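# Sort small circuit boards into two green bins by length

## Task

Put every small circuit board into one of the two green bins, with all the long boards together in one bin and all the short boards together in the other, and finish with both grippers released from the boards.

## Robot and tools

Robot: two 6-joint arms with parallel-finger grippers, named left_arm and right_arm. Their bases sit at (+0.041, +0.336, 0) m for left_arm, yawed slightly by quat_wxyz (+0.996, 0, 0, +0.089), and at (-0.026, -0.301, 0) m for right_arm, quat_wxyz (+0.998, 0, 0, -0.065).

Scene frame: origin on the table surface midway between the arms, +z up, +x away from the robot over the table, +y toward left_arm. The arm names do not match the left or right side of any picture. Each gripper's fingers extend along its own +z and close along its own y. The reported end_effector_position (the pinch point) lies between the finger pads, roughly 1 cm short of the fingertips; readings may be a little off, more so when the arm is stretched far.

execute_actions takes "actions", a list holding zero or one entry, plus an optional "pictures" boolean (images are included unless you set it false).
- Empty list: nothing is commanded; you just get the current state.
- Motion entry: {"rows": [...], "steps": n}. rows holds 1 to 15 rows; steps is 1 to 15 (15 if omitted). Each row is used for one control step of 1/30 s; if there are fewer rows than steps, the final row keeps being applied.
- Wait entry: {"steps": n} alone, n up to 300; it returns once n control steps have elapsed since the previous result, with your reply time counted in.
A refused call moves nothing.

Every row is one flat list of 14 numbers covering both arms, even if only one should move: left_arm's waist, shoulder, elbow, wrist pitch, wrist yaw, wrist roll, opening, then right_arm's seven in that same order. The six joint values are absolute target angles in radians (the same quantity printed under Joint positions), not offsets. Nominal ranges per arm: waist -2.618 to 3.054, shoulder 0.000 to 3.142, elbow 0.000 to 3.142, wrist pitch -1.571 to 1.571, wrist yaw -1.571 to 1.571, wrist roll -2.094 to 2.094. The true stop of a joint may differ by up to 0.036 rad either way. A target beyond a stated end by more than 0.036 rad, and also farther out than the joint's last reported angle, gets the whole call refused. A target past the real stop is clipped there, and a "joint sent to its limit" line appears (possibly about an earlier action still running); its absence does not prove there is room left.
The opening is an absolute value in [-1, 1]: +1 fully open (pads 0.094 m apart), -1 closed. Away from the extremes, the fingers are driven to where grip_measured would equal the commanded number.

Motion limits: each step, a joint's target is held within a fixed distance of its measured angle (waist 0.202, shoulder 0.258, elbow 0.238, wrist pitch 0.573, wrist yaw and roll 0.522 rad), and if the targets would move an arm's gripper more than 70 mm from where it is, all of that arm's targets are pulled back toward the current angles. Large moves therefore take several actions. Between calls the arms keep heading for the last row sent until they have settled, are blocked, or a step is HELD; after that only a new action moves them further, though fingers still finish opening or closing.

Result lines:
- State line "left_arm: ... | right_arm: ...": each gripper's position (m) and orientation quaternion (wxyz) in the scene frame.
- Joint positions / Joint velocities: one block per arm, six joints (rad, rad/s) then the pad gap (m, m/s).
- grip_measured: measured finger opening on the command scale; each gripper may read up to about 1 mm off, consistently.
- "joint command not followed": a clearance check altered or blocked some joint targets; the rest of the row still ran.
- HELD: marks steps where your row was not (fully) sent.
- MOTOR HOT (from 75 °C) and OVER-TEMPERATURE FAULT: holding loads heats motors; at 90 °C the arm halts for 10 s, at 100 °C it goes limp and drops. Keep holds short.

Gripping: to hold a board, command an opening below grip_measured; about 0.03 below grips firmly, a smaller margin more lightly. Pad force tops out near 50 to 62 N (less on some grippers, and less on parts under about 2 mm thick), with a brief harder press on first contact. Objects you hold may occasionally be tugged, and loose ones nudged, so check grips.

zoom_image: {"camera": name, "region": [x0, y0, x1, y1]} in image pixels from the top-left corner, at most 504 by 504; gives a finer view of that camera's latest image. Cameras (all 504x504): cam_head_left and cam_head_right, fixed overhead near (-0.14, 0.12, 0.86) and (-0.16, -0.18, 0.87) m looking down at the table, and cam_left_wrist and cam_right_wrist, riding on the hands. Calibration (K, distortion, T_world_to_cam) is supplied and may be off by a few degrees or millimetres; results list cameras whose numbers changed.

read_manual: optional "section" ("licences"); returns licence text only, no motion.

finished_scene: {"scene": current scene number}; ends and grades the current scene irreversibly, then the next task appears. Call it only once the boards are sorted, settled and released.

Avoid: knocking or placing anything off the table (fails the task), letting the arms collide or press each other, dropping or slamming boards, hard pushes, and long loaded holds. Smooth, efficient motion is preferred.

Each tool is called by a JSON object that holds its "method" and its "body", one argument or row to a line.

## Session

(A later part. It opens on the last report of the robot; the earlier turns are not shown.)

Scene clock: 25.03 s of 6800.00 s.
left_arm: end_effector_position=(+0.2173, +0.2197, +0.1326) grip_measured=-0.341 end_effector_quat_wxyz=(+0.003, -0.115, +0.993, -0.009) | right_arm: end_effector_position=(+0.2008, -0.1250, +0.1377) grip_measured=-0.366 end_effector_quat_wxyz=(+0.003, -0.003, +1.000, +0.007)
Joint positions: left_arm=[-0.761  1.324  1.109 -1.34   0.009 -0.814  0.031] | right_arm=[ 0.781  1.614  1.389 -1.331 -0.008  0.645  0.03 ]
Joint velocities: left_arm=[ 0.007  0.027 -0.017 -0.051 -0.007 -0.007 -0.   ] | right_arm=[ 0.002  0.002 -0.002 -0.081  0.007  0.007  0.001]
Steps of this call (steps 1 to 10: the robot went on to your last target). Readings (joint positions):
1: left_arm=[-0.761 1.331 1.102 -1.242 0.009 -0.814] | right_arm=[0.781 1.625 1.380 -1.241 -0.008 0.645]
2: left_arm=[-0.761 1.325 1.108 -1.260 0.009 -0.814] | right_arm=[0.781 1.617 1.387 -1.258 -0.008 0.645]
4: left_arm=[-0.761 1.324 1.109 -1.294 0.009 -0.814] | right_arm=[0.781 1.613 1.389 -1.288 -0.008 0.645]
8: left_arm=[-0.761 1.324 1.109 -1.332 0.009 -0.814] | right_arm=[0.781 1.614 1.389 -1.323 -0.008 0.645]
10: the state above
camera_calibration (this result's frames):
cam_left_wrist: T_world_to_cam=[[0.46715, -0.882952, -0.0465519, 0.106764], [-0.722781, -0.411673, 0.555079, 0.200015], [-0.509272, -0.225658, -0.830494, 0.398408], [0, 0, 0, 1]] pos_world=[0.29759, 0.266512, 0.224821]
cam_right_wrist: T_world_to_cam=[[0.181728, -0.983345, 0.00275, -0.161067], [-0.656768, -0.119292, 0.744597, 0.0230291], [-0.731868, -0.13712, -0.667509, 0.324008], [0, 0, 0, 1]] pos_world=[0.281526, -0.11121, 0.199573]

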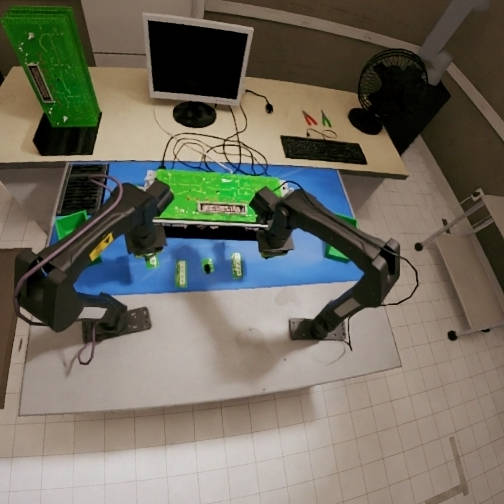

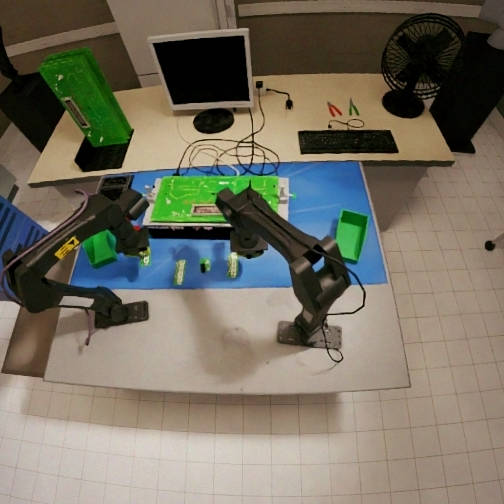

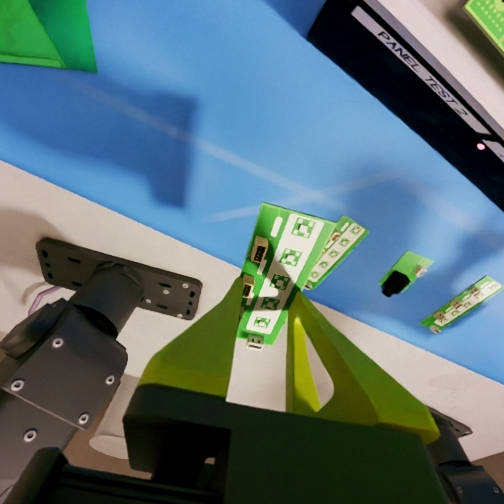

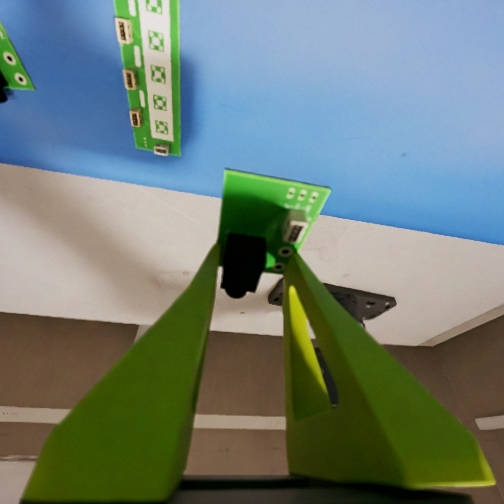

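{"method": "execute_actions", "body": {
  "actions": [
    {"rows":[[-0.74,1.33,1.13,-1.36,0,-0.8,-0.38,0.76,1.62,1.41,-1.36,0,0.64,-0.41],[-0.70,1.34,1.14,-1.36,0,-0.77,-0.38,0.72,1.63,1.42,-1.36,0,0.61,-0.41],[-0.66,1.35,1.15,-1.36,0,-0.74,-0.38,0.68,1.64,1.43,-1.36,0,0.58,-0.41],[-0.62,1.36,1.16,-1.36,0,-0.71,-0.38,0.64,1.65,1.44,-1.36,0,0.55,-0.41],[-0.58,1.37,1.17,-1.36,0,-0.68,-0.38,0.60,1.66,1.45,-1.36,0,0.52,-0.41],[-0.54,1.38,1.18,-1.36,0,-0.65,-0.38,0.56,1.67,1.46,-1.36,0,0.49,-0.41],[-0.50,1.39,1.19,-1.36,0,-0.62,-0.38,0.52,1.68,1.47,-1.36,0,0.46,-0.41],[-0.46,1.40,1.20,-1.36,0,-0.59,-0.38,0.48,1.69,1.48,-1.36,0,0.43,-0.41],[-0.42,1.41,1.21,-1.36,0,-0.56,-0.38,0.44,1.70,1.49,-1.36,0,0.40,-0.41],[-0.38,1.42,1.22,-1.36,0,-0.53,-0.38,0.40,1.71,1.50,-1.36,0,0.37,-0.41],[-0.34,1.43,1.23,-1.36,0,-0.50,-0.38,0.36,1.72,1.51,-1.36,0,0.34,-0.41],[-0.30,1.44,1.24,-1.36,0,-0.47,-0.38,0.32,1.73,1.52,-1.36,0,0.31,-0.41],[-0.26,1.45,1.25,-1.36,0,-0.44,-0.38,0.28,1.74,1.53,-1.36,0,0.28,-0.41],[-0.22,1.46,1.26,-1.36,0,-0.41,-0.38,0.24,1.75,1.55,-1.36,0,0.25,-0.41],[-0.18,1.48,1.27,-1.36,0,-0.38,-0.38,0.20,1.76,1.57,-1.36,0,0.22,-0.41]]}
  ],
  "pictures": false
}}

{"method": "execute_actions", "body": {
  "actions": [
    {"rows":[[-0.14,1.495,1.285,-1.35,0,-0.35,-0.38,0.16,1.775,1.59,-1.37,0,0.19,-0.41],[-0.10,1.51,1.30,-1.35,0,-0.32,-0.38,0.12,1.79,1.605,-1.37,0,0.16,-0.41],[-0.06,1.525,1.31,-1.35,0,-0.29,-0.38,0.08,1.805,1.62,-1.37,0,0.13,-0.41],[-0.02,1.54,1.325,-1.35,0,-0.26,-0.38,0.04,1.82,1.635,-1.37,0,0.10,-0.41],[0.02,1.555,1.34,-1.34,0,-0.23,-0.38,0.0,1.835,1.65,-1.38,0,0.07,-0.41],[0.06,1.57,1.35,-1.34,0,-0.20,-0.38,-0.04,1.85,1.665,-1.38,0,0.04,-0.41],[0.10,1.585,1.365,-1.34,0,-0.17,-0.38,-0.08,1.865,1.68,-1.38,0,0.01,-0.41],[0.14,1.60,1.38,-1.34,0,-0.14,-0.38,-0.12,1.88,1.70,-1.38,0,-0.02,-0.41],[0.18,1.615,1.39,-1.33,0,-0.11,-0.38,-0.16,1.895,1.715,-1.39,0,-0.05,-0.41],[0.22,1.63,1.40,-1.33,0,-0.08,-0.38,-0.20,1.91,1.73,-1.39,0,-0.08,-0.41],[0.25,1.645,1.41,-1.33,0,-0.05,-0.38,-0.24,1.92,1.745,-1.39,0,-0.10,-0.41],[0.28,1.655,1.42,-1.32,0,-0.02,-0.38,-0.28,1.93,1.76,-1.39,0,-0.12,-0.41],[0.30,1.665,1.43,-1.32,0,0.01,-0.38,-0.31,1.94,1.775,-1.39,0,-0.14,-0.41],[0.313,1.67,1.43,-1.32,0,0.04,-0.38,-0.324,1.945,1.785,-1.39,0,-0.15,-0.41]]}
  ],
  "pictures": false
}}

{"method": "execute_actions", "body": {
  "actions": [
    {"steps":15}
  ]
}}

Scene clock: 30.20 s of 6800.00 s.
left_arm: end_effector_position=(+0.2783, +0.3175, +0.1370) grip_measured=-0.341 end_effector_quat_wxyz=(-0.004, -0.215, +0.977, -0.005) | right_arm: end_effector_position=(+0.2855, -0.2530, +0.1318) grip_measured=-0.366 end_effector_quat_wxyz=(-0.006, +0.103, +0.995, +0.001)
Joint positions: left_arm=[-0.254  1.446  1.225 -1.355  0.011 -0.509  0.031] | right_arm=[ 0.276  1.746  1.512 -1.349 -0.006  0.351  0.03 ]
Joint velocities: left_arm=[ 1.111  0.31   0.325 -0.051 -0.007  0.872  0.001] | right_arm=[-1.092  0.325  0.471  0.007  0.022 -0.857 -0.   ]
Steps of this call (steps 1 to 30: the robot went on to your last target; steps 31 to 90: nothing new was sent; then 1.67 s passed at rest; steps 91 to 105: all 15 steps of this action). Readings (joint positions):
91: left_arm=[-0.760 1.324 1.109 -1.352 0.010 -0.812] | right_arm=[0.780 1.614 1.389 -1.342 -0.008 0.645]
92: left_arm=[-0.750 1.324 1.109 -1.352 0.012 -0.807] | right_arm=[0.773 1.615 1.389 -1.343 -0.010 0.641]
94: left_arm=[-0.697 1.331 1.116 -1.355 0.015 -0.782] | right_arm=[0.727 1.627 1.399 -1.348 -0.013 0.619]
98: left_arm=[-0.535 1.373 1.155 -1.355 0.014 -0.699] | right_arm=[0.560 1.671 1.438 -1.348 -0.011 0.539]
105: the state above

Scene clock: 30.70 s of 6800.00 s.
left_arm: end_effector_position=(+0.2971, +0.4700, +0.1280) grip_measured=-0.341 end_effector_quat_wxyz=(-0.012, -0.271, +0.962, -0.004) | right_arm: end_effector_position=(+0.3109, -0.4573, +0.1252) grip_measured=-0.366 end_effector_quat_wxyz=(+0.005, +0.185, +0.983, -0.002)
Joint positions: left_arm=[ 0.301  1.658  1.397 -1.335  0.003 -0.07   0.031] | right_arm=[-0.307  1.948  1.745 -1.359  0.001 -0.065  0.03 ]
Joint velocities: left_arm=[ 0.481  0.178  0.081  0.066 -0.066  0.711  0.   ] | right_arm=[-0.779  0.164  0.247  0.051  0.095 -0.52   0.001]
Steps of this call (steps 1 to 15: all 15 steps of this action). Readings (joint positions):
1: left_arm=[-0.214 1.458 1.236 -1.355 0.011 -0.480] | right_arm=[0.236 1.757 1.529 -1.350 -0.006 0.323]
2: left_arm=[-0.174 1.473 1.249 -1.355 0.011 -0.451] | right_arm=[0.197 1.769 1.548 -1.350 -0.005 0.294]
4: left_arm=[-0.095 1.504 1.275 -1.354 0.010 -0.392] | right_arm=[0.117 1.794 1.584 -1.351 -0.005 0.235]
8: left_arm=[0.064 1.567 1.327 -1.352 0.010 -0.273] | right_arm=[-0.042 1.852 1.648 -1.354 -0.004 0.116]
15: the state above

Scene clock: 31.20 s of 6800.00 s.
left_arm: end_effector_position=(+0.2954, +0.4752, +0.1263) grip_measured=-0.341 end_effector_quat_wxyz=(-0.014, -0.231, +0.973, -0.004) | right_arm: end_effector_position=(+0.3063, -0.4661, +0.1268) grip_measured=-0.366 end_effector_quat_wxyz=(+0.001, +0.161, +0.987, -0.004)
Joint positions: left_arm=[ 0.317  1.665  1.398 -1.333 -0.     0.029  0.031] | right_arm=[-0.331  1.952  1.758 -1.372  0.006 -0.138  0.03 ]
Joint velocities: left_arm=[-0.017 -0.017  0.012 -0.007 -0.007  0.051 -0.   ] | right_arm=[ 0.002 -0.007 -0.012 -0.007 -0.051 -0.022 -0.   ]
Steps of this call (steps 1 to 15: the robot went on to your last target). Readings (joint positions):
1: left_arm=[0.313 1.663 1.398 -1.333 0.001 -0.050] | right_arm=[-0.328 1.951 1.751 -1.359 0.005 -0.080]
2: left_arm=[0.318 1.665 1.398 -1.333 -0.000 -0.034] | right_arm=[-0.340 1.952 1.753 -1.359 0.008 -0.092]
4: left_arm=[0.317 1.665 1.398 -1.333 -0.000 -0.010] | right_arm=[-0.342 1.952 1.756 -1.364 0.009 -0.109]
8: left_arm=[0.317 1.665 1.398 -1.333 -0.000 0.015] | right_arm=[-0.332 1.952 1.758 -1.369 0.007 -0.128]
15: the state above
camera_calibration (this result's frames):
cam_left_wrist: T_world_to_cam=[[0.658107, -0.749521, -0.0715085, 0.178903], [-0.585527, -0.569185, 0.577224, 0.396676], [-0.473343, -0.338005, -0.813449, 0.531284], [0, 0, 0, 1]] pos_world=[0.366006, 0.53945, 0.215995]
cam_right_wrist: T_world_to_cam=[[-0.145937, -0.989008, 0.0238024, -0.420552], [-0.65285, 0.114355, 0.748806, 0.166858], [-0.743296, 0.0937389, -0.662362, 0.457631], [0, 0, 0, 1]] pos_world=[0.387715, -0.477908, 0.188184]

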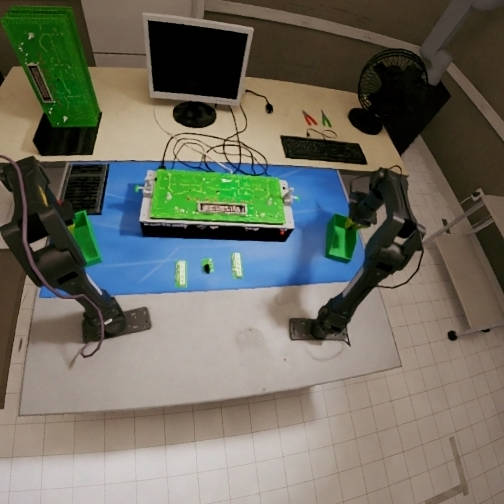

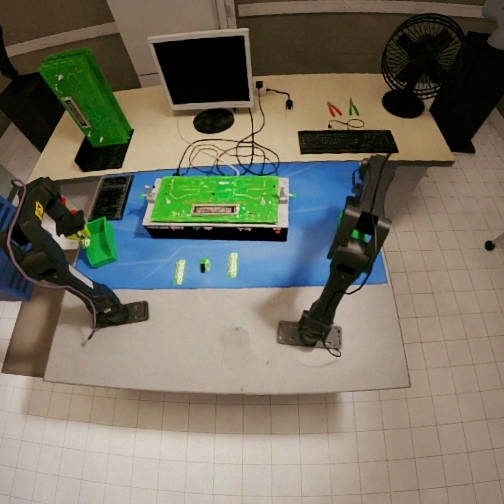

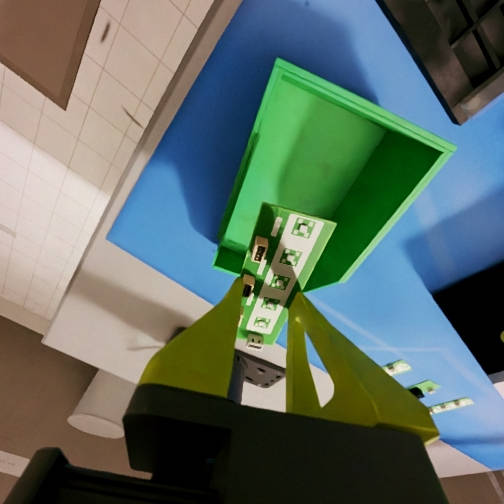

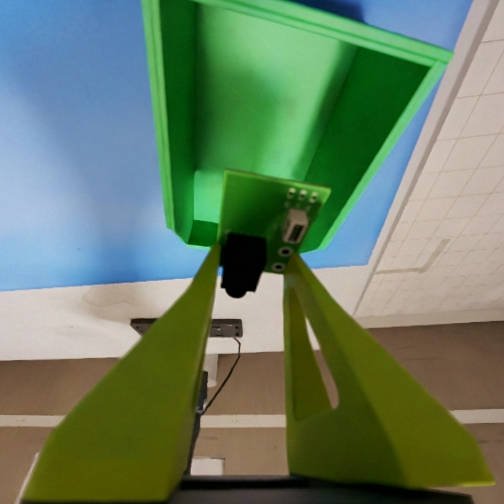

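{"method": "execute_actions", "body": {
  "actions": [
    {"rows":[[0.30,1.67,1.38,-1.29,0,0.06,-0.38,-0.34,1.94,1.73,-1.35,0,-0.16,-0.41],[0.28,1.67,1.35,-1.25,0,0.07,-0.38,-0.35,1.935,1.70,-1.32,0,-0.17,-0.41],[0.27,1.675,1.32,-1.21,0,0.07,-0.38,-0.36,1.93,1.665,-1.29,0,-0.18,-0.41],[0.27,1.68,1.29,-1.17,0,0.07,-0.38,-0.365,1.925,1.63,-1.26,0,-0.18,-0.41],[0.27,1.68,1.26,-1.13,0,0.07,-0.38,-0.365,1.92,1.595,-1.23,0,-0.18,-0.41],[0.27,1.685,1.23,-1.09,0,0.07,-0.38,-0.365,1.915,1.56,-1.20,0,-0.18,-0.41],[0.27,1.69,1.20,-1.05,0,0.07,-0.38,-0.365,1.91,1.525,-1.17,0,-0.18,-0.41],[0.27,1.69,1.17,-1.02,0,0.07,-0.38,-0.365,1.905,1.49,-1.14,0,-0.18,-0.41],[0.27,1.695,1.14,-0.99,0,0.07,-0.38,-0.365,1.90,1.46,-1.11,0,-0.18,-0.41],[0.27,1.70,1.11,-0.96,0,0.07,-0.38,-0.365,1.895,1.43,-1.08,0,-0.18,-0.41],[0.27,1.70,1.09,-0.945,0,0.07,-0.38,-0.365,1.89,1.41,-1.055,0,-0.18,-0.41]]}
  ],
  "pictures": false
}}

{"method": "execute_actions", "body": {
  "actions": [
    {"steps":12}
  ]
}}

Scene clock: 35.40 s of 6800.00 s.
left_arm: end_effector_position=(+0.2880, +0.4570, +0.0413) grip_measured=-0.341 end_effector_quat_wxyz=(-0.030, -0.193, +0.981, -0.008) | right_arm: end_effector_position=(+0.2683, -0.4577, +0.0467) grip_measured=-0.366 end_effector_quat_wxyz=(-0.042, +0.160, +0.986, +0.012)
Joint positions: left_arm=[ 0.272  1.704  1.095 -1.024  0.001  0.061  0.031] | right_arm=[-0.36   1.932  1.405 -1.131  0.005 -0.169  0.03 ]
Joint velocities: left_arm=[ 0.007  0.002 -0.046  0.168 -0.007  0.125  0.001] | right_arm=[-0.012 -0.046  0.002  0.3    0.022 -0.095 -0.   ]
Steps of this call (steps 1 to 15: the robot went on to your last target; steps 16 to 90: nothing new was sent; then 0.70 s passed at rest; steps 91 to 105: all 15 steps of this action). Readings (joint positions):
91: left_arm=[0.317 1.665 1.398 -1.331 -0.000 0.035] | right_arm=[-0.331 1.952 1.755 -1.370 0.006 -0.142]
92: left_arm=[0.312 1.665 1.394 -1.322 -0.001 0.040] | right_arm=[-0.332 1.951 1.745 -1.363 0.006 -0.145]
94: left_arm=[0.294 1.665 1.364 -1.280 -0.001 0.048] | right_arm=[-0.339 1.945 1.698 -1.333 0.005 -0.154]
98: left_arm=[0.272 1.670 1.242 -1.165 0.001 0.057] | right_arm=[-0.359 1.938 1.556 -1.252 0.005 -0.163]
105: the state above

Scene clock: 35.80 s of 6800.00 s.
left_arm: end_effector_position=(+0.2999, +0.4628, +0.0407) grip_measured=-0.341 end_effector_quat_wxyz=(-0.004, -0.193, +0.981, -0.001) | right_arm: end_effector_position=(+0.2813, -0.4647, +0.0515) grip_measured=-0.366 end_effector_quat_wxyz=(-0.008, +0.160, +0.987, +0.000)
Joint positions: left_arm=[ 0.272  1.704  1.094 -0.97   0.001  0.062  0.031] | right_arm=[-0.36   1.915  1.405 -1.076  0.005 -0.17   0.03 ]
Joint velocities: left_arm=[ 0.002 -0.012 -0.012 -0.007  0.022  0.007 -0.001] | right_arm=[ 0.007 -0.007  0.007  0.022  0.022 -0.007 -0.   ]
Steps of this call (steps 1 to 12: the robot went on to your last target). Readings (joint positions):
1: left_arm=[0.272 1.704 1.094 -1.016 0.001 0.061] | right_arm=[-0.360 1.930 1.405 -1.120 0.005 -0.169]
2: left_arm=[0.272 1.704 1.094 -1.006 0.001 0.062] | right_arm=[-0.360 1.927 1.405 -1.109 0.005 -0.169]
4: left_arm=[0.272 1.704 1.094 -0.989 0.001 0.062] | right_arm=[-0.360 1.920 1.405 -1.095 0.005 -0.170]
8: left_arm=[0.272 1.704 1.094 -0.975 0.001 0.062] | right_arm=[-0.360 1.915 1.405 -1.081 0.005 -0.170]
12: the state above
camera_calibration (this result's frames):
cam_left_wrist: T_world_to_cam=[[0.59888, -0.798123, -0.0658893, 0.200517], [-0.639166, -0.525929, 0.561129, 0.438338], [-0.482503, -0.293935, -0.825102, 0.442436], [0, 0, 0, 1]] pos_world=[0.373562, 0.520619, 0.132303]
cam_right_wrist: T_world_to_cam=[[-0.142598, -0.989662, 0.0153291, -0.421835], [-0.640473, 0.10407, 0.760897, 0.197818], [-0.754626, 0.0986842, -0.648692, 0.393821], [0, 0, 0, 1]] pos_world=[0.363732, -0.476925, 0.111415]

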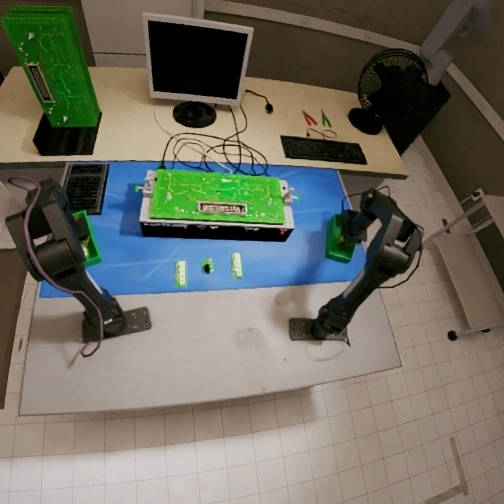

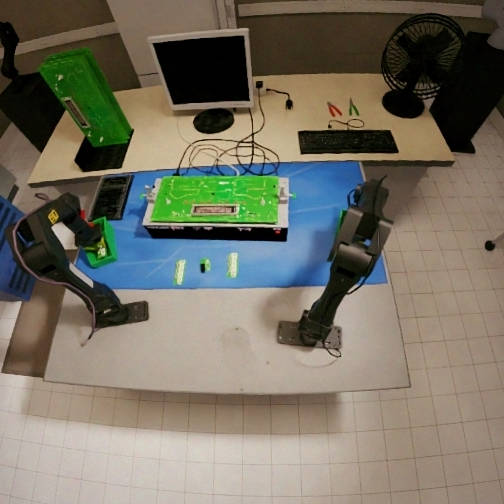

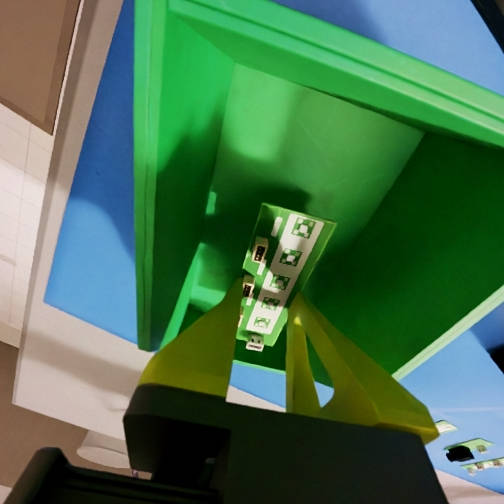

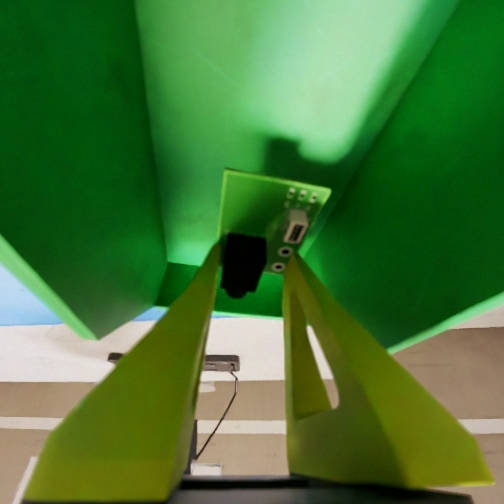

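{"method": "execute_actions", "body": {
  "actions": [
    {"rows":[[0.27,1.73,1.09,-0.90,0,0.07,-0.38,-0.345,1.93,1.39,-1.02,0,-0.18,-0.41],[0.27,1.73,1.09,-0.90,0,0.07,-0.38,-0.345,1.93,1.39,-1.02,0,-0.18,-0.41],[0.27,1.73,1.09,-0.90,0,0.07,-0.38,-0.345,1.93,1.39,-1.02,0,-0.18,-0.41],[0.27,1.75,1.09,-0.88,0,0.07,-0.38,-0.34,1.94,1.38,-1.0,0,-0.18,-0.41],[0.27,1.75,1.09,-0.88,0,0.07,-0.38,-0.34,1.94,1.38,-1.0,0,-0.18,-0.41],[0.27,1.75,1.09,-0.88,0,0.07,-0.38,-0.34,1.94,1.38,-1.0,0,-0.18,-0.41],[0.27,1.75,1.09,-0.88,0,0.07,-0.38,-0.34,1.94,1.38,-1.0,0,-0.18,-0.41],[0.27,1.75,1.09,-0.88,0,0.07,-0.38,-0.34,1.94,1.38,-1.0,0,-0.18,-0.41],[0.27,1.75,1.09,-0.88,0,0.07,-0.38,-0.34,1.94,1.38,-1.0,0,-0.18,-0.41],[0.27,1.75,1.09,-0.88,0,0.07,-0.38,-0.34,1.94,1.38,-1.0,0,-0.18,-0.41],[0.27,1.75,1.09,-0.88,0,0.07,-0.38,-0.34,1.94,1.38,-1.0,0,-0.18,-0.41],[0.27,1.75,1.09,-0.88,0,0.07,-0.1,-0.34,1.94,1.38,-1.0,0,-0.18,-0.1]]}
  ],
  "pictures": false
}}

{"method": "execute_actions", "body": {
  "actions": [
    {"rows":[[0.27,1.75,1.09,-0.88,0,0.07,-0.1,-0.34,1.94,1.38,-1.0,0,-0.18,-0.1],[0.27,1.75,1.09,-0.88,0,0.07,-0.1,-0.34,1.94,1.38,-1.0,0,-0.18,-0.1],[0.27,1.74,1.12,-0.94,0,0.07,-0.1,-0.34,1.93,1.41,-1.05,0,-0.18,-0.1],[0.27,1.73,1.15,-0.99,0,0.07,-0.1,-0.34,1.92,1.44,-1.09,0,-0.18,-0.1],[0.27,1.72,1.18,-1.04,0,0.07,-0.1,-0.34,1.91,1.47,-1.13,0,-0.18,-0.1],[0.27,1.71,1.21,-1.09,0,0.07,-0.1,-0.34,1.90,1.50,-1.17,0,-0.18,-0.1],[0.27,1.70,1.24,-1.14,0,0.07,-0.1,-0.34,1.89,1.53,-1.21,0,-0.18,-0.1],[0.27,1.69,1.27,-1.18,0,0.07,-0.1,-0.34,1.88,1.56,-1.25,0,-0.18,-0.1],[0.27,1.68,1.30,-1.22,0,0.07,-0.1,-0.34,1.87,1.59,-1.29,0,-0.18,-0.1],[0.27,1.67,1.33,-1.26,0,0.07,-0.1,-0.34,1.86,1.62,-1.33,0,-0.18,-0.1],[0.27,1.66,1.36,-1.29,0,0.07,-0.1,-0.34,1.86,1.65,-1.36,0,-0.18,-0.1],[0.27,1.65,1.39,-1.32,0,0.07,-0.1,-0.34,1.86,1.68,-1.39,0,-0.18,-0.1]]}
  ]
}}

Scene clock: 40.17 s of 6800.00 s.
left_arm: end_effector_position=(+0.3115, +0.4684, +0.0299) grip_measured=-0.104 end_effector_quat_wxyz=(+0.008, -0.193, +0.981, +0.002) | right_arm: end_effector_position=(+0.2860, -0.4625, +0.0382) grip_measured=-0.104 end_effector_quat_wxyz=(-0.007, +0.154, +0.988, +0.000)
Joint positions: left_arm=[ 0.272  1.744  1.094 -0.905  0.001  0.063  0.042] | right_arm=[-0.349  1.94   1.385 -1.03   0.004 -0.171  0.042]
Joint velocities: left_arm=[-0.017 -0.022 -0.017 -0.022 -0.022  0.007  0.003] | right_arm=[ 0.007 -0.002 -0.002  0.051  0.037 -0.081  0.003]
Steps of this call (steps 1 to 30: the robot went on to your last target; steps 31 to 90: nothing new was sent; then 0.87 s passed at rest; steps 91 to 105: all 15 steps of this action). Readings (joint positions):
91: left_arm=[0.272 1.706 1.094 -0.964 0.001 0.063] | right_arm=[-0.360 1.916 1.404 -1.071 0.005 -0.170]
92: left_arm=[0.272 1.708 1.094 -0.956 0.001 0.063] | right_arm=[-0.359 1.918 1.402 -1.064 0.005 -0.170]
94: left_arm=[0.272 1.718 1.094 -0.941 0.001 0.063] | right_arm=[-0.356 1.925 1.398 -1.052 0.005 -0.170]
98: left_arm=[0.272 1.741 1.094 -0.916 0.001 0.063] | right_arm=[-0.349 1.940 1.386 -1.032 0.004 -0.170]
105: the state above

Scene clock: 40.67 s of 6800.00 s.
left_arm: end_effector_position=(+0.3188, +0.4719, +0.1208) grip_measured=-0.103 end_effector_quat_wxyz=(+0.027, -0.193, +0.981, +0.007) | right_arm: end_effector_position=(+0.2993, -0.4694, +0.1307) grip_measured=-0.102 end_effector_quat_wxyz=(+0.031, +0.153, +0.988, -0.013)
Joint positions: left_arm=[ 0.272  1.66   1.369 -1.225  0.001  0.063  0.042] | right_arm=[-0.349  1.871  1.661 -1.295  0.004 -0.171  0.042]
Joint velocities: left_arm=[ 0.002 -0.3    0.295 -0.418  0.037 -0.022  0.   ] | right_arm=[-0.012 -0.212  0.242 -0.462 -0.007  0.022  0.   ]
Steps of this call (steps 1 to 15: all 15 steps of this action). Readings (joint positions):
1: left_arm=[0.272 1.744 1.094 -0.904 0.001 0.063] | right_arm=[-0.349 1.940 1.385 -1.030 0.004 -0.171]
2: left_arm=[0.272 1.744 1.094 -0.903 0.001 0.063] | right_arm=[-0.349 1.940 1.385 -1.030 0.004 -0.171]
4: left_arm=[0.272 1.744 1.098 -0.916 0.001 0.063] | right_arm=[-0.349 1.940 1.389 -1.039 0.004 -0.171]
8: left_arm=[0.272 1.739 1.179 -1.036 0.001 0.063] | right_arm=[-0.349 1.936 1.473 -1.128 0.004 -0.171]
15: the state above
camera_calibration (this result's frames):
cam_left_wrist: T_world_to_cam=[[0.602003, -0.796693, -0.0536049, 0.198636], [-0.670051, -0.540541, 0.508771, 0.433309], [-0.434309, -0.270363, -0.859232, 0.497926], [0, 0, 0, 1]] pos_world=[0.387013, 0.527094, 0.218027]
cam_right_wrist: T_world_to_cam=[[-0.132243, -0.990289, 0.0428825, -0.432221], [-0.695349, 0.123514, 0.707978, 0.182114], [-0.7064, 0.0638066, -0.704931, 0.43578], [0, 0, 0, 1]] pos_world=[0.37731, -0.478323, 0.196797]

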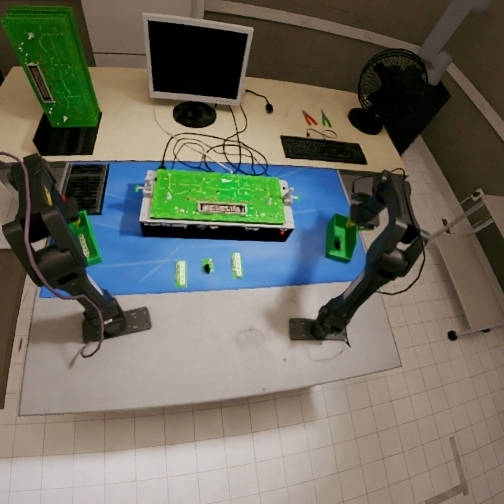

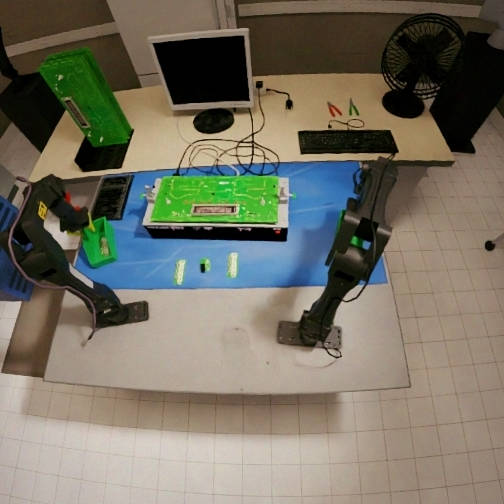

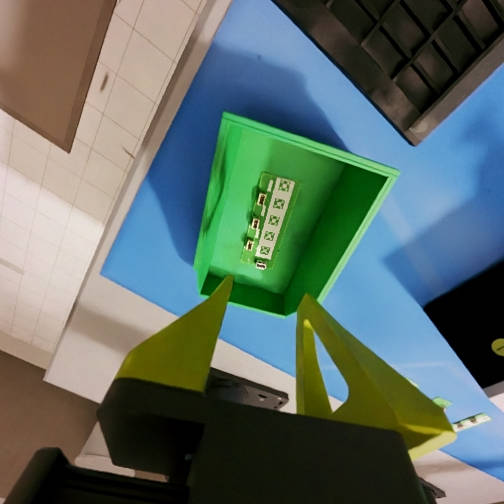

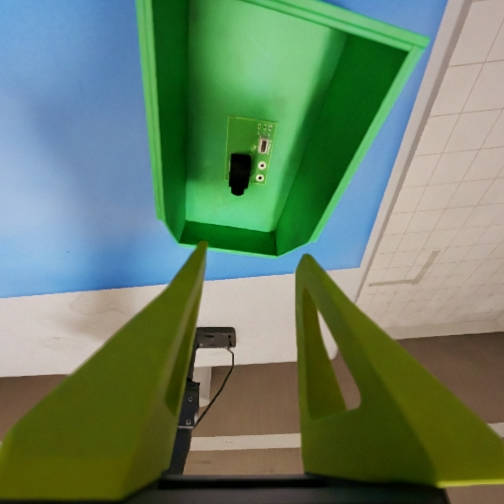

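{"method": "execute_actions", "body": {
  "actions": [
    {"rows":[[-1.116,1.53,1.27,-1.31,0,-0.98,0.3,0.55,1.70,1.5,-1.37,0,-2.09,0.3]]}
  ],
  "pictures": false
}}

{"method": "execute_actions", "body": {
  "actions": [
    {"steps":15}
  ],
  "pictures": false
}}

{"method": "execute_actions", "body": {
  "actions": [
    {"rows":[[-1.116,1.575,1.0,-0.975,0,-0.98,0.3,0.55,1.70,1.5,-1.37,0,-2.09,0.3]]}
  ],
  "pictures": false
}}

{"method": "execute_actions", "body": {
  "actions": [
    {"steps":10}
  ]
}}

Scene clock: 42.80 s of 6800.00 s.
left_arm: end_effector_position=(+0.2670, +0.1894, +0.1285) grip_measured=+0.297 end_effector_quat_wxyz=(+0.002, -0.165, +0.986, -0.006) | right_arm: end_effector_position=(+0.2569, -0.1677, +0.1367) grip_measured=+0.299 end_effector_quat_wxyz=(-0.002, +0.844, -0.536, -0.004)
Joint positions: left_arm=[-0.756  1.552  1.289 -1.298  0.006 -0.909  0.061] | right_arm=[ 0.561  1.727  1.509 -1.355 -0.009 -1.58   0.061]
Joint velocities: left_arm=[-2.083 -0.002 -0.012  0.007  0.007 -0.374  0.001] | right_arm=[ 0.696 -0.002 -0.012  0.066 -0.242 -2.777 -0.   ]
Steps of this call (steps 1 to 30: the robot went on to your last target; steps 31 to 49: nothing new was sent; steps 50 to 64: all 15 steps of this action). Readings (joint positions):
50: left_arm=[0.251 1.637 1.362 -1.296 -0.009 -0.013] | right_arm=[-0.333 1.847 1.642 -1.352 0.013 -0.235]
51: left_arm=[0.204 1.613 1.333 -1.287 -0.018 -0.115] | right_arm=[-0.300 1.816 1.593 -1.337 0.022 -0.321]
53: left_arm=[0.061 1.572 1.295 -1.297 -0.014 -0.311] | right_arm=[-0.180 1.761 1.527 -1.351 0.021 -0.506]
57: left_arm=[-0.238 1.552 1.289 -1.299 -0.002 -0.673] | right_arm=[0.114 1.727 1.509 -1.356 0.013 -0.896]
64: the state above

Scene clock: 43.30 s of 6800.00 s.
left_arm: end_effector_position=(+0.1975, +0.1170, +0.1285) grip_measured=+0.297 end_effector_quat_wxyz=(-0.004, -0.013, +1.000, -0.009) | right_arm: end_effector_position=(+0.2580, -0.1702, +0.1367) grip_measured=+0.299 end_effector_quat_wxyz=(-0.000, +0.945, -0.326, -0.001)
Joint positions: left_arm=[-1.122  1.552  1.289 -1.298  0.018 -0.969  0.061] | right_arm=[ 0.556  1.727  1.509 -1.355 -0.003 -2.051  0.061]
Joint velocities: left_arm=[-0.002  0.007 -0.012  0.007  0.007 -0.022  0.   ] | right_arm=[-0.007 -0.017  0.002  0.051 -0.022 -0.081 -0.001]
joint sent to its limit (right arm) — the command would take joint 6 (wrist roll) past its lower limit, so that joint was sent only as far as its limit.
Steps of this call (steps 1 to 15: the robot went on to your last target). Readings (joint positions):
1: left_arm=[-0.830 1.552 1.289 -1.298 0.007 -0.922] | right_arm=[0.576 1.727 1.509 -1.355 -0.013 -1.674]
2: left_arm=[-0.904 1.552 1.289 -1.298 0.007 -0.932] | right_arm=[0.577 1.727 1.509 -1.355 -0.014 -1.753]
4: left_arm=[-1.045 1.552 1.289 -1.298 0.011 -0.945] | right_arm=[0.567 1.727 1.509 -1.355 -0.010 -1.868]
8: left_arm=[-1.133 1.552 1.289 -1.298 0.025 -0.959] | right_arm=[0.556 1.727 1.509 -1.355 -0.003 -1.986]
15: the state above

Scene clock: 43.80 s of 6800.00 s.
left_arm: end_effector_position=(+0.1888, +0.1303, +0.0457) grip_measured=+0.297 end_effector_quat_wxyz=(-0.014, -0.014, +1.000, +0.008) | right_arm: end_effector_position=(+0.2580, -0.1702, +0.1367) grip_measured=+0.299 end_effector_quat_wxyz=(-0.000, +0.948, -0.318, -0.001)
Joint positions: left_arm=[-1.122  1.59   0.991 -1.002  0.014 -0.972  0.061] | right_arm=[ 0.556  1.727  1.509 -1.355 -0.003 -2.067  0.061]
Joint velocities: left_arm=[ 0.002  0.002  0.007  0.11  -0.022  0.066 -0.   ] | right_arm=[-0.002 -0.022 -0.002  0.007 -0.007 -0.11   0.   ]
joint sent to its limit (right arm) — the command would take joint 6 (wrist roll) past its lower limit, so that joint was sent only as far as its limit.
Steps of this call (steps 1 to 15: all 15 steps of this action). Readings (joint positions):
1: left_arm=[-1.122 1.547 1.258 -1.254 0.016 -0.970] | right_arm=[0.556 1.727 1.509 -1.355 -0.003 -2.054]
2: left_arm=[-1.122 1.538 1.198 -1.180 0.014 -0.970] | right_arm=[0.556 1.727 1.509 -1.355 -0.003 -2.057]
4: left_arm=[-1.122 1.553 1.078 -1.100 0.014 -0.971] | right_arm=[0.556 1.727 1.509 -1.355 -0.003 -2.061]
8: left_arm=[-1.122 1.591 0.991 -1.058 0.014 -0.972] | right_arm=[0.556 1.727 1.509 -1.355 -0.003 -2.065]
15: the state above

Scene clock: 44.13 s of 6800.00 s.
left_arm: end_effector_position=(+0.1904, +0.1281, +0.0456) grip_measured=+0.297 end_effector_quat_wxyz=(-0.011, -0.014, +1.000, +0.004) | right_arm: end_effector_position=(+0.2580, -0.1702, +0.1367) grip_measured=+0.299 end_effector_quat_wxyz=(-0.000, +0.948, -0.318, -0.001)
Joint positions: left_arm=[-1.122  1.59   0.991 -0.991  0.014 -0.972  0.061] | right_arm=[ 0.556  1.727  1.509 -1.355 -0.003 -2.068  0.061]
Joint velocities: left_arm=[-0.007 -0.007 -0.002  0.066 -0.066 -0.051  0.   ] | right_arm=[ 0.007 -0.007  0.007  0.022 -0.007 -0.051  0.001]
joint sent to its limit (right arm) — the command would take joint 6 (wrist roll) past its lower limit, so that joint was sent only as far as its limit.
Steps of this call (steps 1 to 10: the robot went on to your last target). Readings (joint positions):
1: left_arm=[-1.122 1.590 0.991 -0.999 0.014 -0.972] | right_arm=[0.556 1.727 1.509 -1.355 -0.003 -2.067]
2: left_arm=[-1.122 1.590 0.991 -0.997 0.014 -0.972] | right_arm=[0.556 1.727 1.509 -1.355 -0.003 -2.067]
4: left_arm=[-1.122 1.590 0.991 -0.994 0.014 -0.972] | right_arm=[0.556 1.727 1.509 -1.355 -0.003 -2.067]
8: left_arm=[-1.122 1.590 0.991 -0.991 0.014 -0.972] | right_arm=[0.556 1.727 1.509 -1.355 -0.003 -2.068]
10: the state above
camera_calibration (this result's frames):
cam_left_wrist: T_world_to_cam=[[0.278312, -0.957322, -0.0779628, 0.0812851], [-0.775673, -0.271888, 0.569568, 0.182637], [-0.566457, -0.0980437, -0.818238, 0.285799], [0, 0, 0, 1]] pos_world=[0.280937, 0.155493, 0.136164]
cam_right_wrist: T_world_to_cam=[[0.453276, 0.891214, 0.0166599, 0.0311415], [0.585428, -0.311742, 0.748392, -0.297888], [0.672171, -0.329475, -0.663047, -0.0366116], [0, 0, 0, 1]] pos_world=[0.184885, -0.13268, 0.198143]

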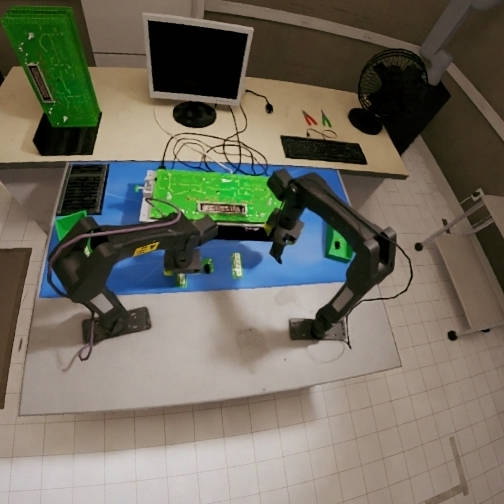

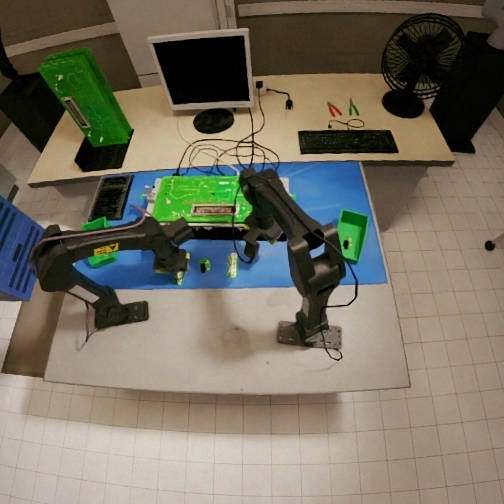

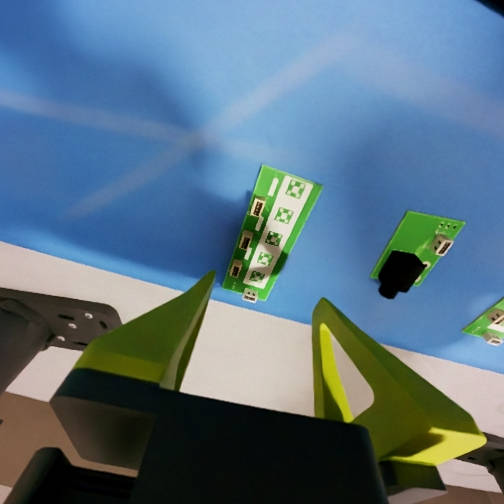

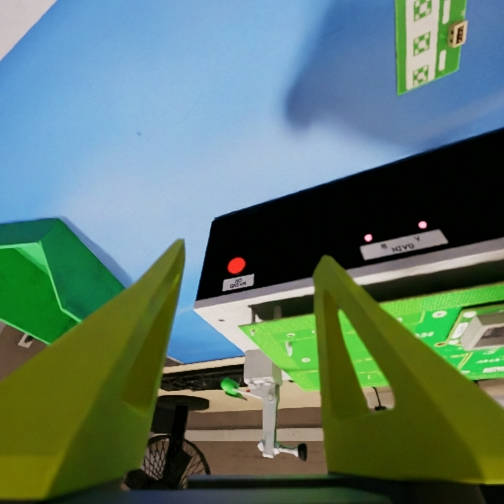

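{"method": "execute_actions", "body": {
  "actions": [
    {"rows":[[-1.074,1.59,0.98,-0.95,0,-0.896,0.3,0.55,1.70,1.5,-1.37,0,-2.06,0.3],[-1.074,1.595,0.97,-0.93,0,-0.896,0.3,0.55,1.70,1.5,-1.37,0,-2.06,0.3],[-1.074,1.60,0.96,-0.91,0,-0.896,0.3,0.55,1.70,1.5,-1.37,0,-2.06,0.3],[-1.074,1.605,0.95,-0.89,0,-0.896,0.3,0.55,1.70,1.5,-1.37,0,-2.06,0.3],[-1.074,1.61,0.94,-0.87,0,-0.896,0.3,0.55,1.70,1.5,-1.37,0,-2.06,0.3],[-1.074,1.615,0.93,-0.85,0,-0.896,0.3,0.55,1.70,1.5,-1.37,0,-2.06,0.3],[-1.074,1.62,0.92,-0.835,0,-0.896,0.3,0.55,1.70,1.5,-1.37,0,-2.06,0.3],[-1.074,1.625,0.91,-0.82,0,-0.896,0.3,0.55,1.70,1.5,-1.37,0,-2.06,0.3],[-1.074,1.63,0.90,-0.81,0,-0.896,0.3,0.55,1.70,1.5,-1.37,0,-2.06,0.3],[-1.074,1.635,0.89,-0.81,0,-0.896,0.3,0.55,1.70,1.5,-1.37,0,-2.06,0.3],[-1.074,1.64,0.88,-0.81,0,-0.896,0.3,0.55,1.70,1.5,-1.37,0,-2.06,0.3],[-1.074,1.643,0.871,-0.81,0,-0.896,0.3,0.55,1.70,1.5,-1.37,0,-2.06,0.3]]}
  ],
  "pictures": false
}}

{"method": "execute_actions", "body": {
  "actions": [
    {"steps":10}
  ]
}}

Scene clock: 47.33 s of 6800.00 s.
left_arm: end_effector_position=(+0.1997, +0.1355, +0.0132) grip_measured=+0.298 end_effector_quat_wxyz=(-0.007, -0.004, +1.000, -0.002) | right_arm: end_effector_position=(+0.2580, -0.1702, +0.1367) grip_measured=+0.299 end_effector_quat_wxyz=(-0.000, +0.948, -0.318, -0.001)
Joint positions: left_arm=[-1.077  1.631  0.893 -0.838  0.012 -0.906  0.061] | right_arm=[ 0.556  1.727  1.509 -1.355 -0.003 -2.068  0.061]
Joint velocities: left_arm=[ 0.012 -0.007  0.002  0.11   0.022 -0.037 -0.   ] | right_arm=[-0.002  0.002 -0.017 -0.022  0.051 -0.007 -0.002]
joint sent to its limit (right arm) — the command would take joint 6 (wrist roll) past its lower limit, so that joint was sent only as far as its limit.
Steps of this call (steps 1 to 30: the robot went on to your last target; steps 31 to 81: nothing new was sent; steps 82 to 96: all 15 steps of this action). Readings (joint positions):
82: left_arm=[-1.118 1.590 0.991 -0.988 0.016 -0.962] | right_arm=[0.556 1.727 1.509 -1.355 -0.003 -2.068]
83: left_arm=[-1.107 1.590 0.991 -0.982 0.016 -0.950] | right_arm=[0.556 1.727 1.509 -1.355 -0.003 -2.068]
85: left_arm=[-1.086 1.590 0.986 -0.958 0.014 -0.933] | right_arm=[0.556 1.727 1.509 -1.355 -0.003 -2.068]
89: left_arm=[-1.078 1.599 0.950 -0.895 0.012 -0.916] | right_arm=[0.556 1.727 1.509 -1.355 -0.003 -2.068]
96: the state above

Scene clock: 47.67 s of 6800.00 s.
left_arm: end_effector_position=(+0.2000, +0.1352, +0.0132) grip_measured=+0.298 end_effector_quat_wxyz=(-0.006, -0.003, +1.000, -0.002) | right_arm: end_effector_position=(+0.2580, -0.1702, +0.1367) grip_measured=+0.299 end_effector_quat_wxyz=(-0.000, +0.948, -0.318, -0.001)
Joint positions: left_arm=[-1.077  1.631  0.893 -0.836  0.012 -0.904  0.061] | right_arm=[ 0.556  1.727  1.509 -1.355 -0.003 -2.068  0.061]
Joint velocities: left_arm=[ 0.012  0.012 -0.002  0.022  0.022  0.022  0.   ] | right_arm=[-0.002 -0.002  0.002 -0.037 -0.007  0.037  0.001]
Steps of this call (steps 1 to 10: the robot went on to your last target). Readings (joint positions):
1: left_arm=[-1.077 1.631 0.893 -0.837 0.012 -0.905] | right_arm=[0.556 1.727 1.509 -1.355 -0.003 -2.068]
2: left_arm=[-1.077 1.631 0.893 -0.836 0.012 -0.905] | right_arm=[0.556 1.727 1.509 -1.355 -0.003 -2.068]
4: left_arm=[-1.077 1.631 0.893 -0.836 0.012 -0.904] | right_arm=[0.556 1.727 1.509 -1.355 -0.003 -2.068]
8: left_arm=[-1.077 1.631 0.893 -0.836 0.012 -0.904] | right_arm=[0.556 1.727 1.509 -1.355 -0.003 -2.068]
10: the state above
camera_calibration (this result's frames):
cam_left_wrist: T_world_to_cam=[[0.256692, -0.964411, -0.0634154, 0.0880034], [-0.787756, -0.246784, 0.564391, 0.209584], [-0.559955, -0.0949186, -0.823068, 0.263774], [0, 0, 0, 1]] pos_world=[0.290213, 0.161631, 0.104397]
cam_right_wrist: T_world_to_cam=[[0.453276, 0.891214, 0.0166599, 0.0311415], [0.585428, -0.311742, 0.748392, -0.297888], [0.672171, -0.329475, -0.663047, -0.0366116], [0, 0, 0, 1]] pos_world=[0.184885, -0.13268, 0.198143]

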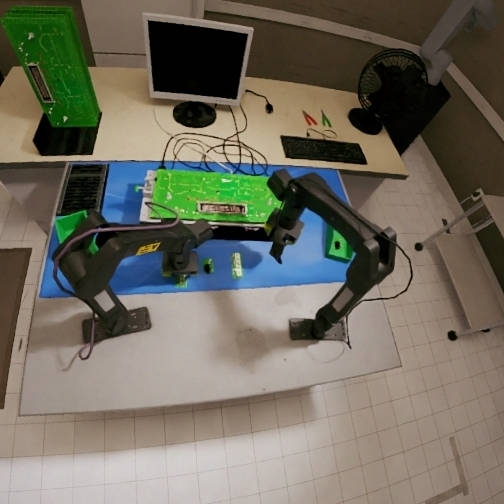

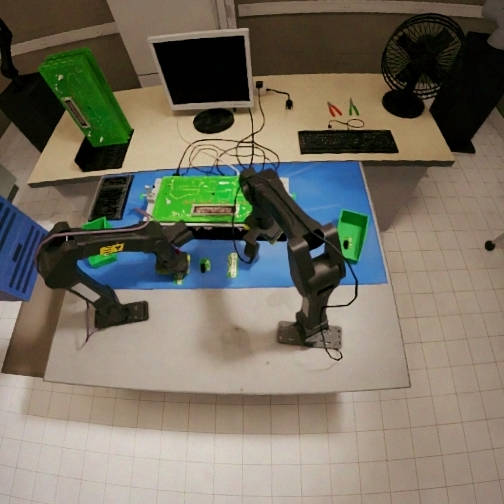

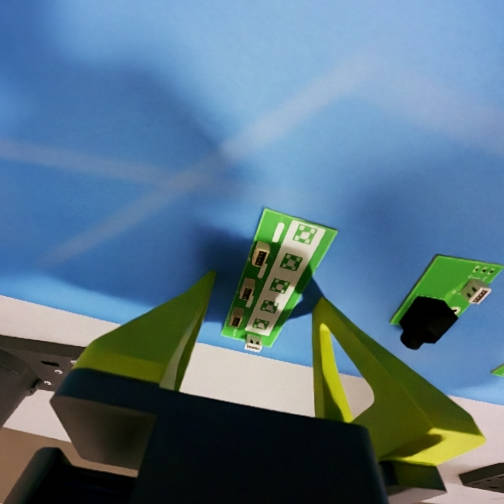

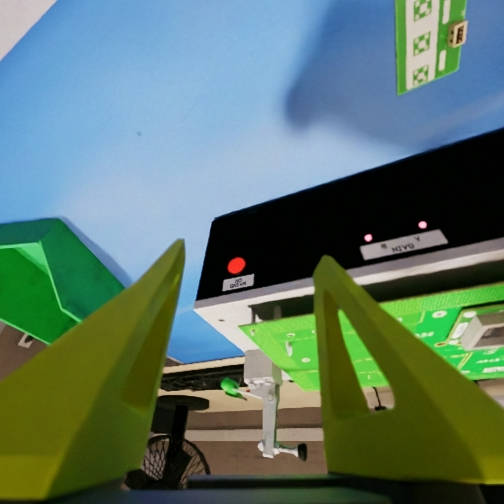

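{"method": "execute_actions", "body": {
  "actions": [
    {"rows":[[-1.074,1.643,0.871,-0.83,0,-0.896,-0.38,0.55,1.70,1.5,-1.37,0,-2.06,0.3]],"steps":12}
  ],
  "pictures": false
}}

Scene clock: 48.50 s of 6800.00 s.
left_arm: end_effector_position=(+0.2004, +0.1340, +0.0132) grip_measured=-0.349 end_effector_quat_wxyz=(-0.005, -0.002, +1.000, -0.005) | right_arm: end_effector_position=(+0.2580, -0.1702, +0.1367) grip_measured=+0.299 end_effector_quat_wxyz=(-0.000, +0.948, -0.318, -0.001)
Joint positions: left_arm=[-1.077  1.631  0.893 -0.831  0.014 -0.903  0.031] | right_arm=[ 0.556  1.727  1.509 -1.355 -0.003 -2.068  0.061]
Joint velocities: left_arm=[ 0.007 -0.002  0.002 -0.007  0.022  0.022 -0.   ] | right_arm=[-0.012 -0.017 -0.017 -0.007  0.051  0.037 -0.001]
Steps of this call (steps 1 to 13: the robot went on to your last target; steps 14 to 25: all 12 steps of this action). Readings (joint positions):
14: left_arm=[-1.077 1.631 0.893 -0.835 0.013 -0.903] | right_arm=[0.556 1.727 1.509 -1.355 -0.003 -2.068]
15: left_arm=[-1.077 1.631 0.893 -0.832 0.014 -0.903] | right_arm=[0.556 1.727 1.509 -1.355 -0.003 -2.068]
17: left_arm=[-1.077 1.631 0.893 -0.831 0.014 -0.903] | right_arm=[0.556 1.727 1.509 -1.355 -0.003 -2.068]
21: left_arm=[-1.077 1.631 0.893 -0.831 0.014 -0.903] | right_arm=[0.556 1.727 1.509 -1.355 -0.003 -2.068]
25: the state above


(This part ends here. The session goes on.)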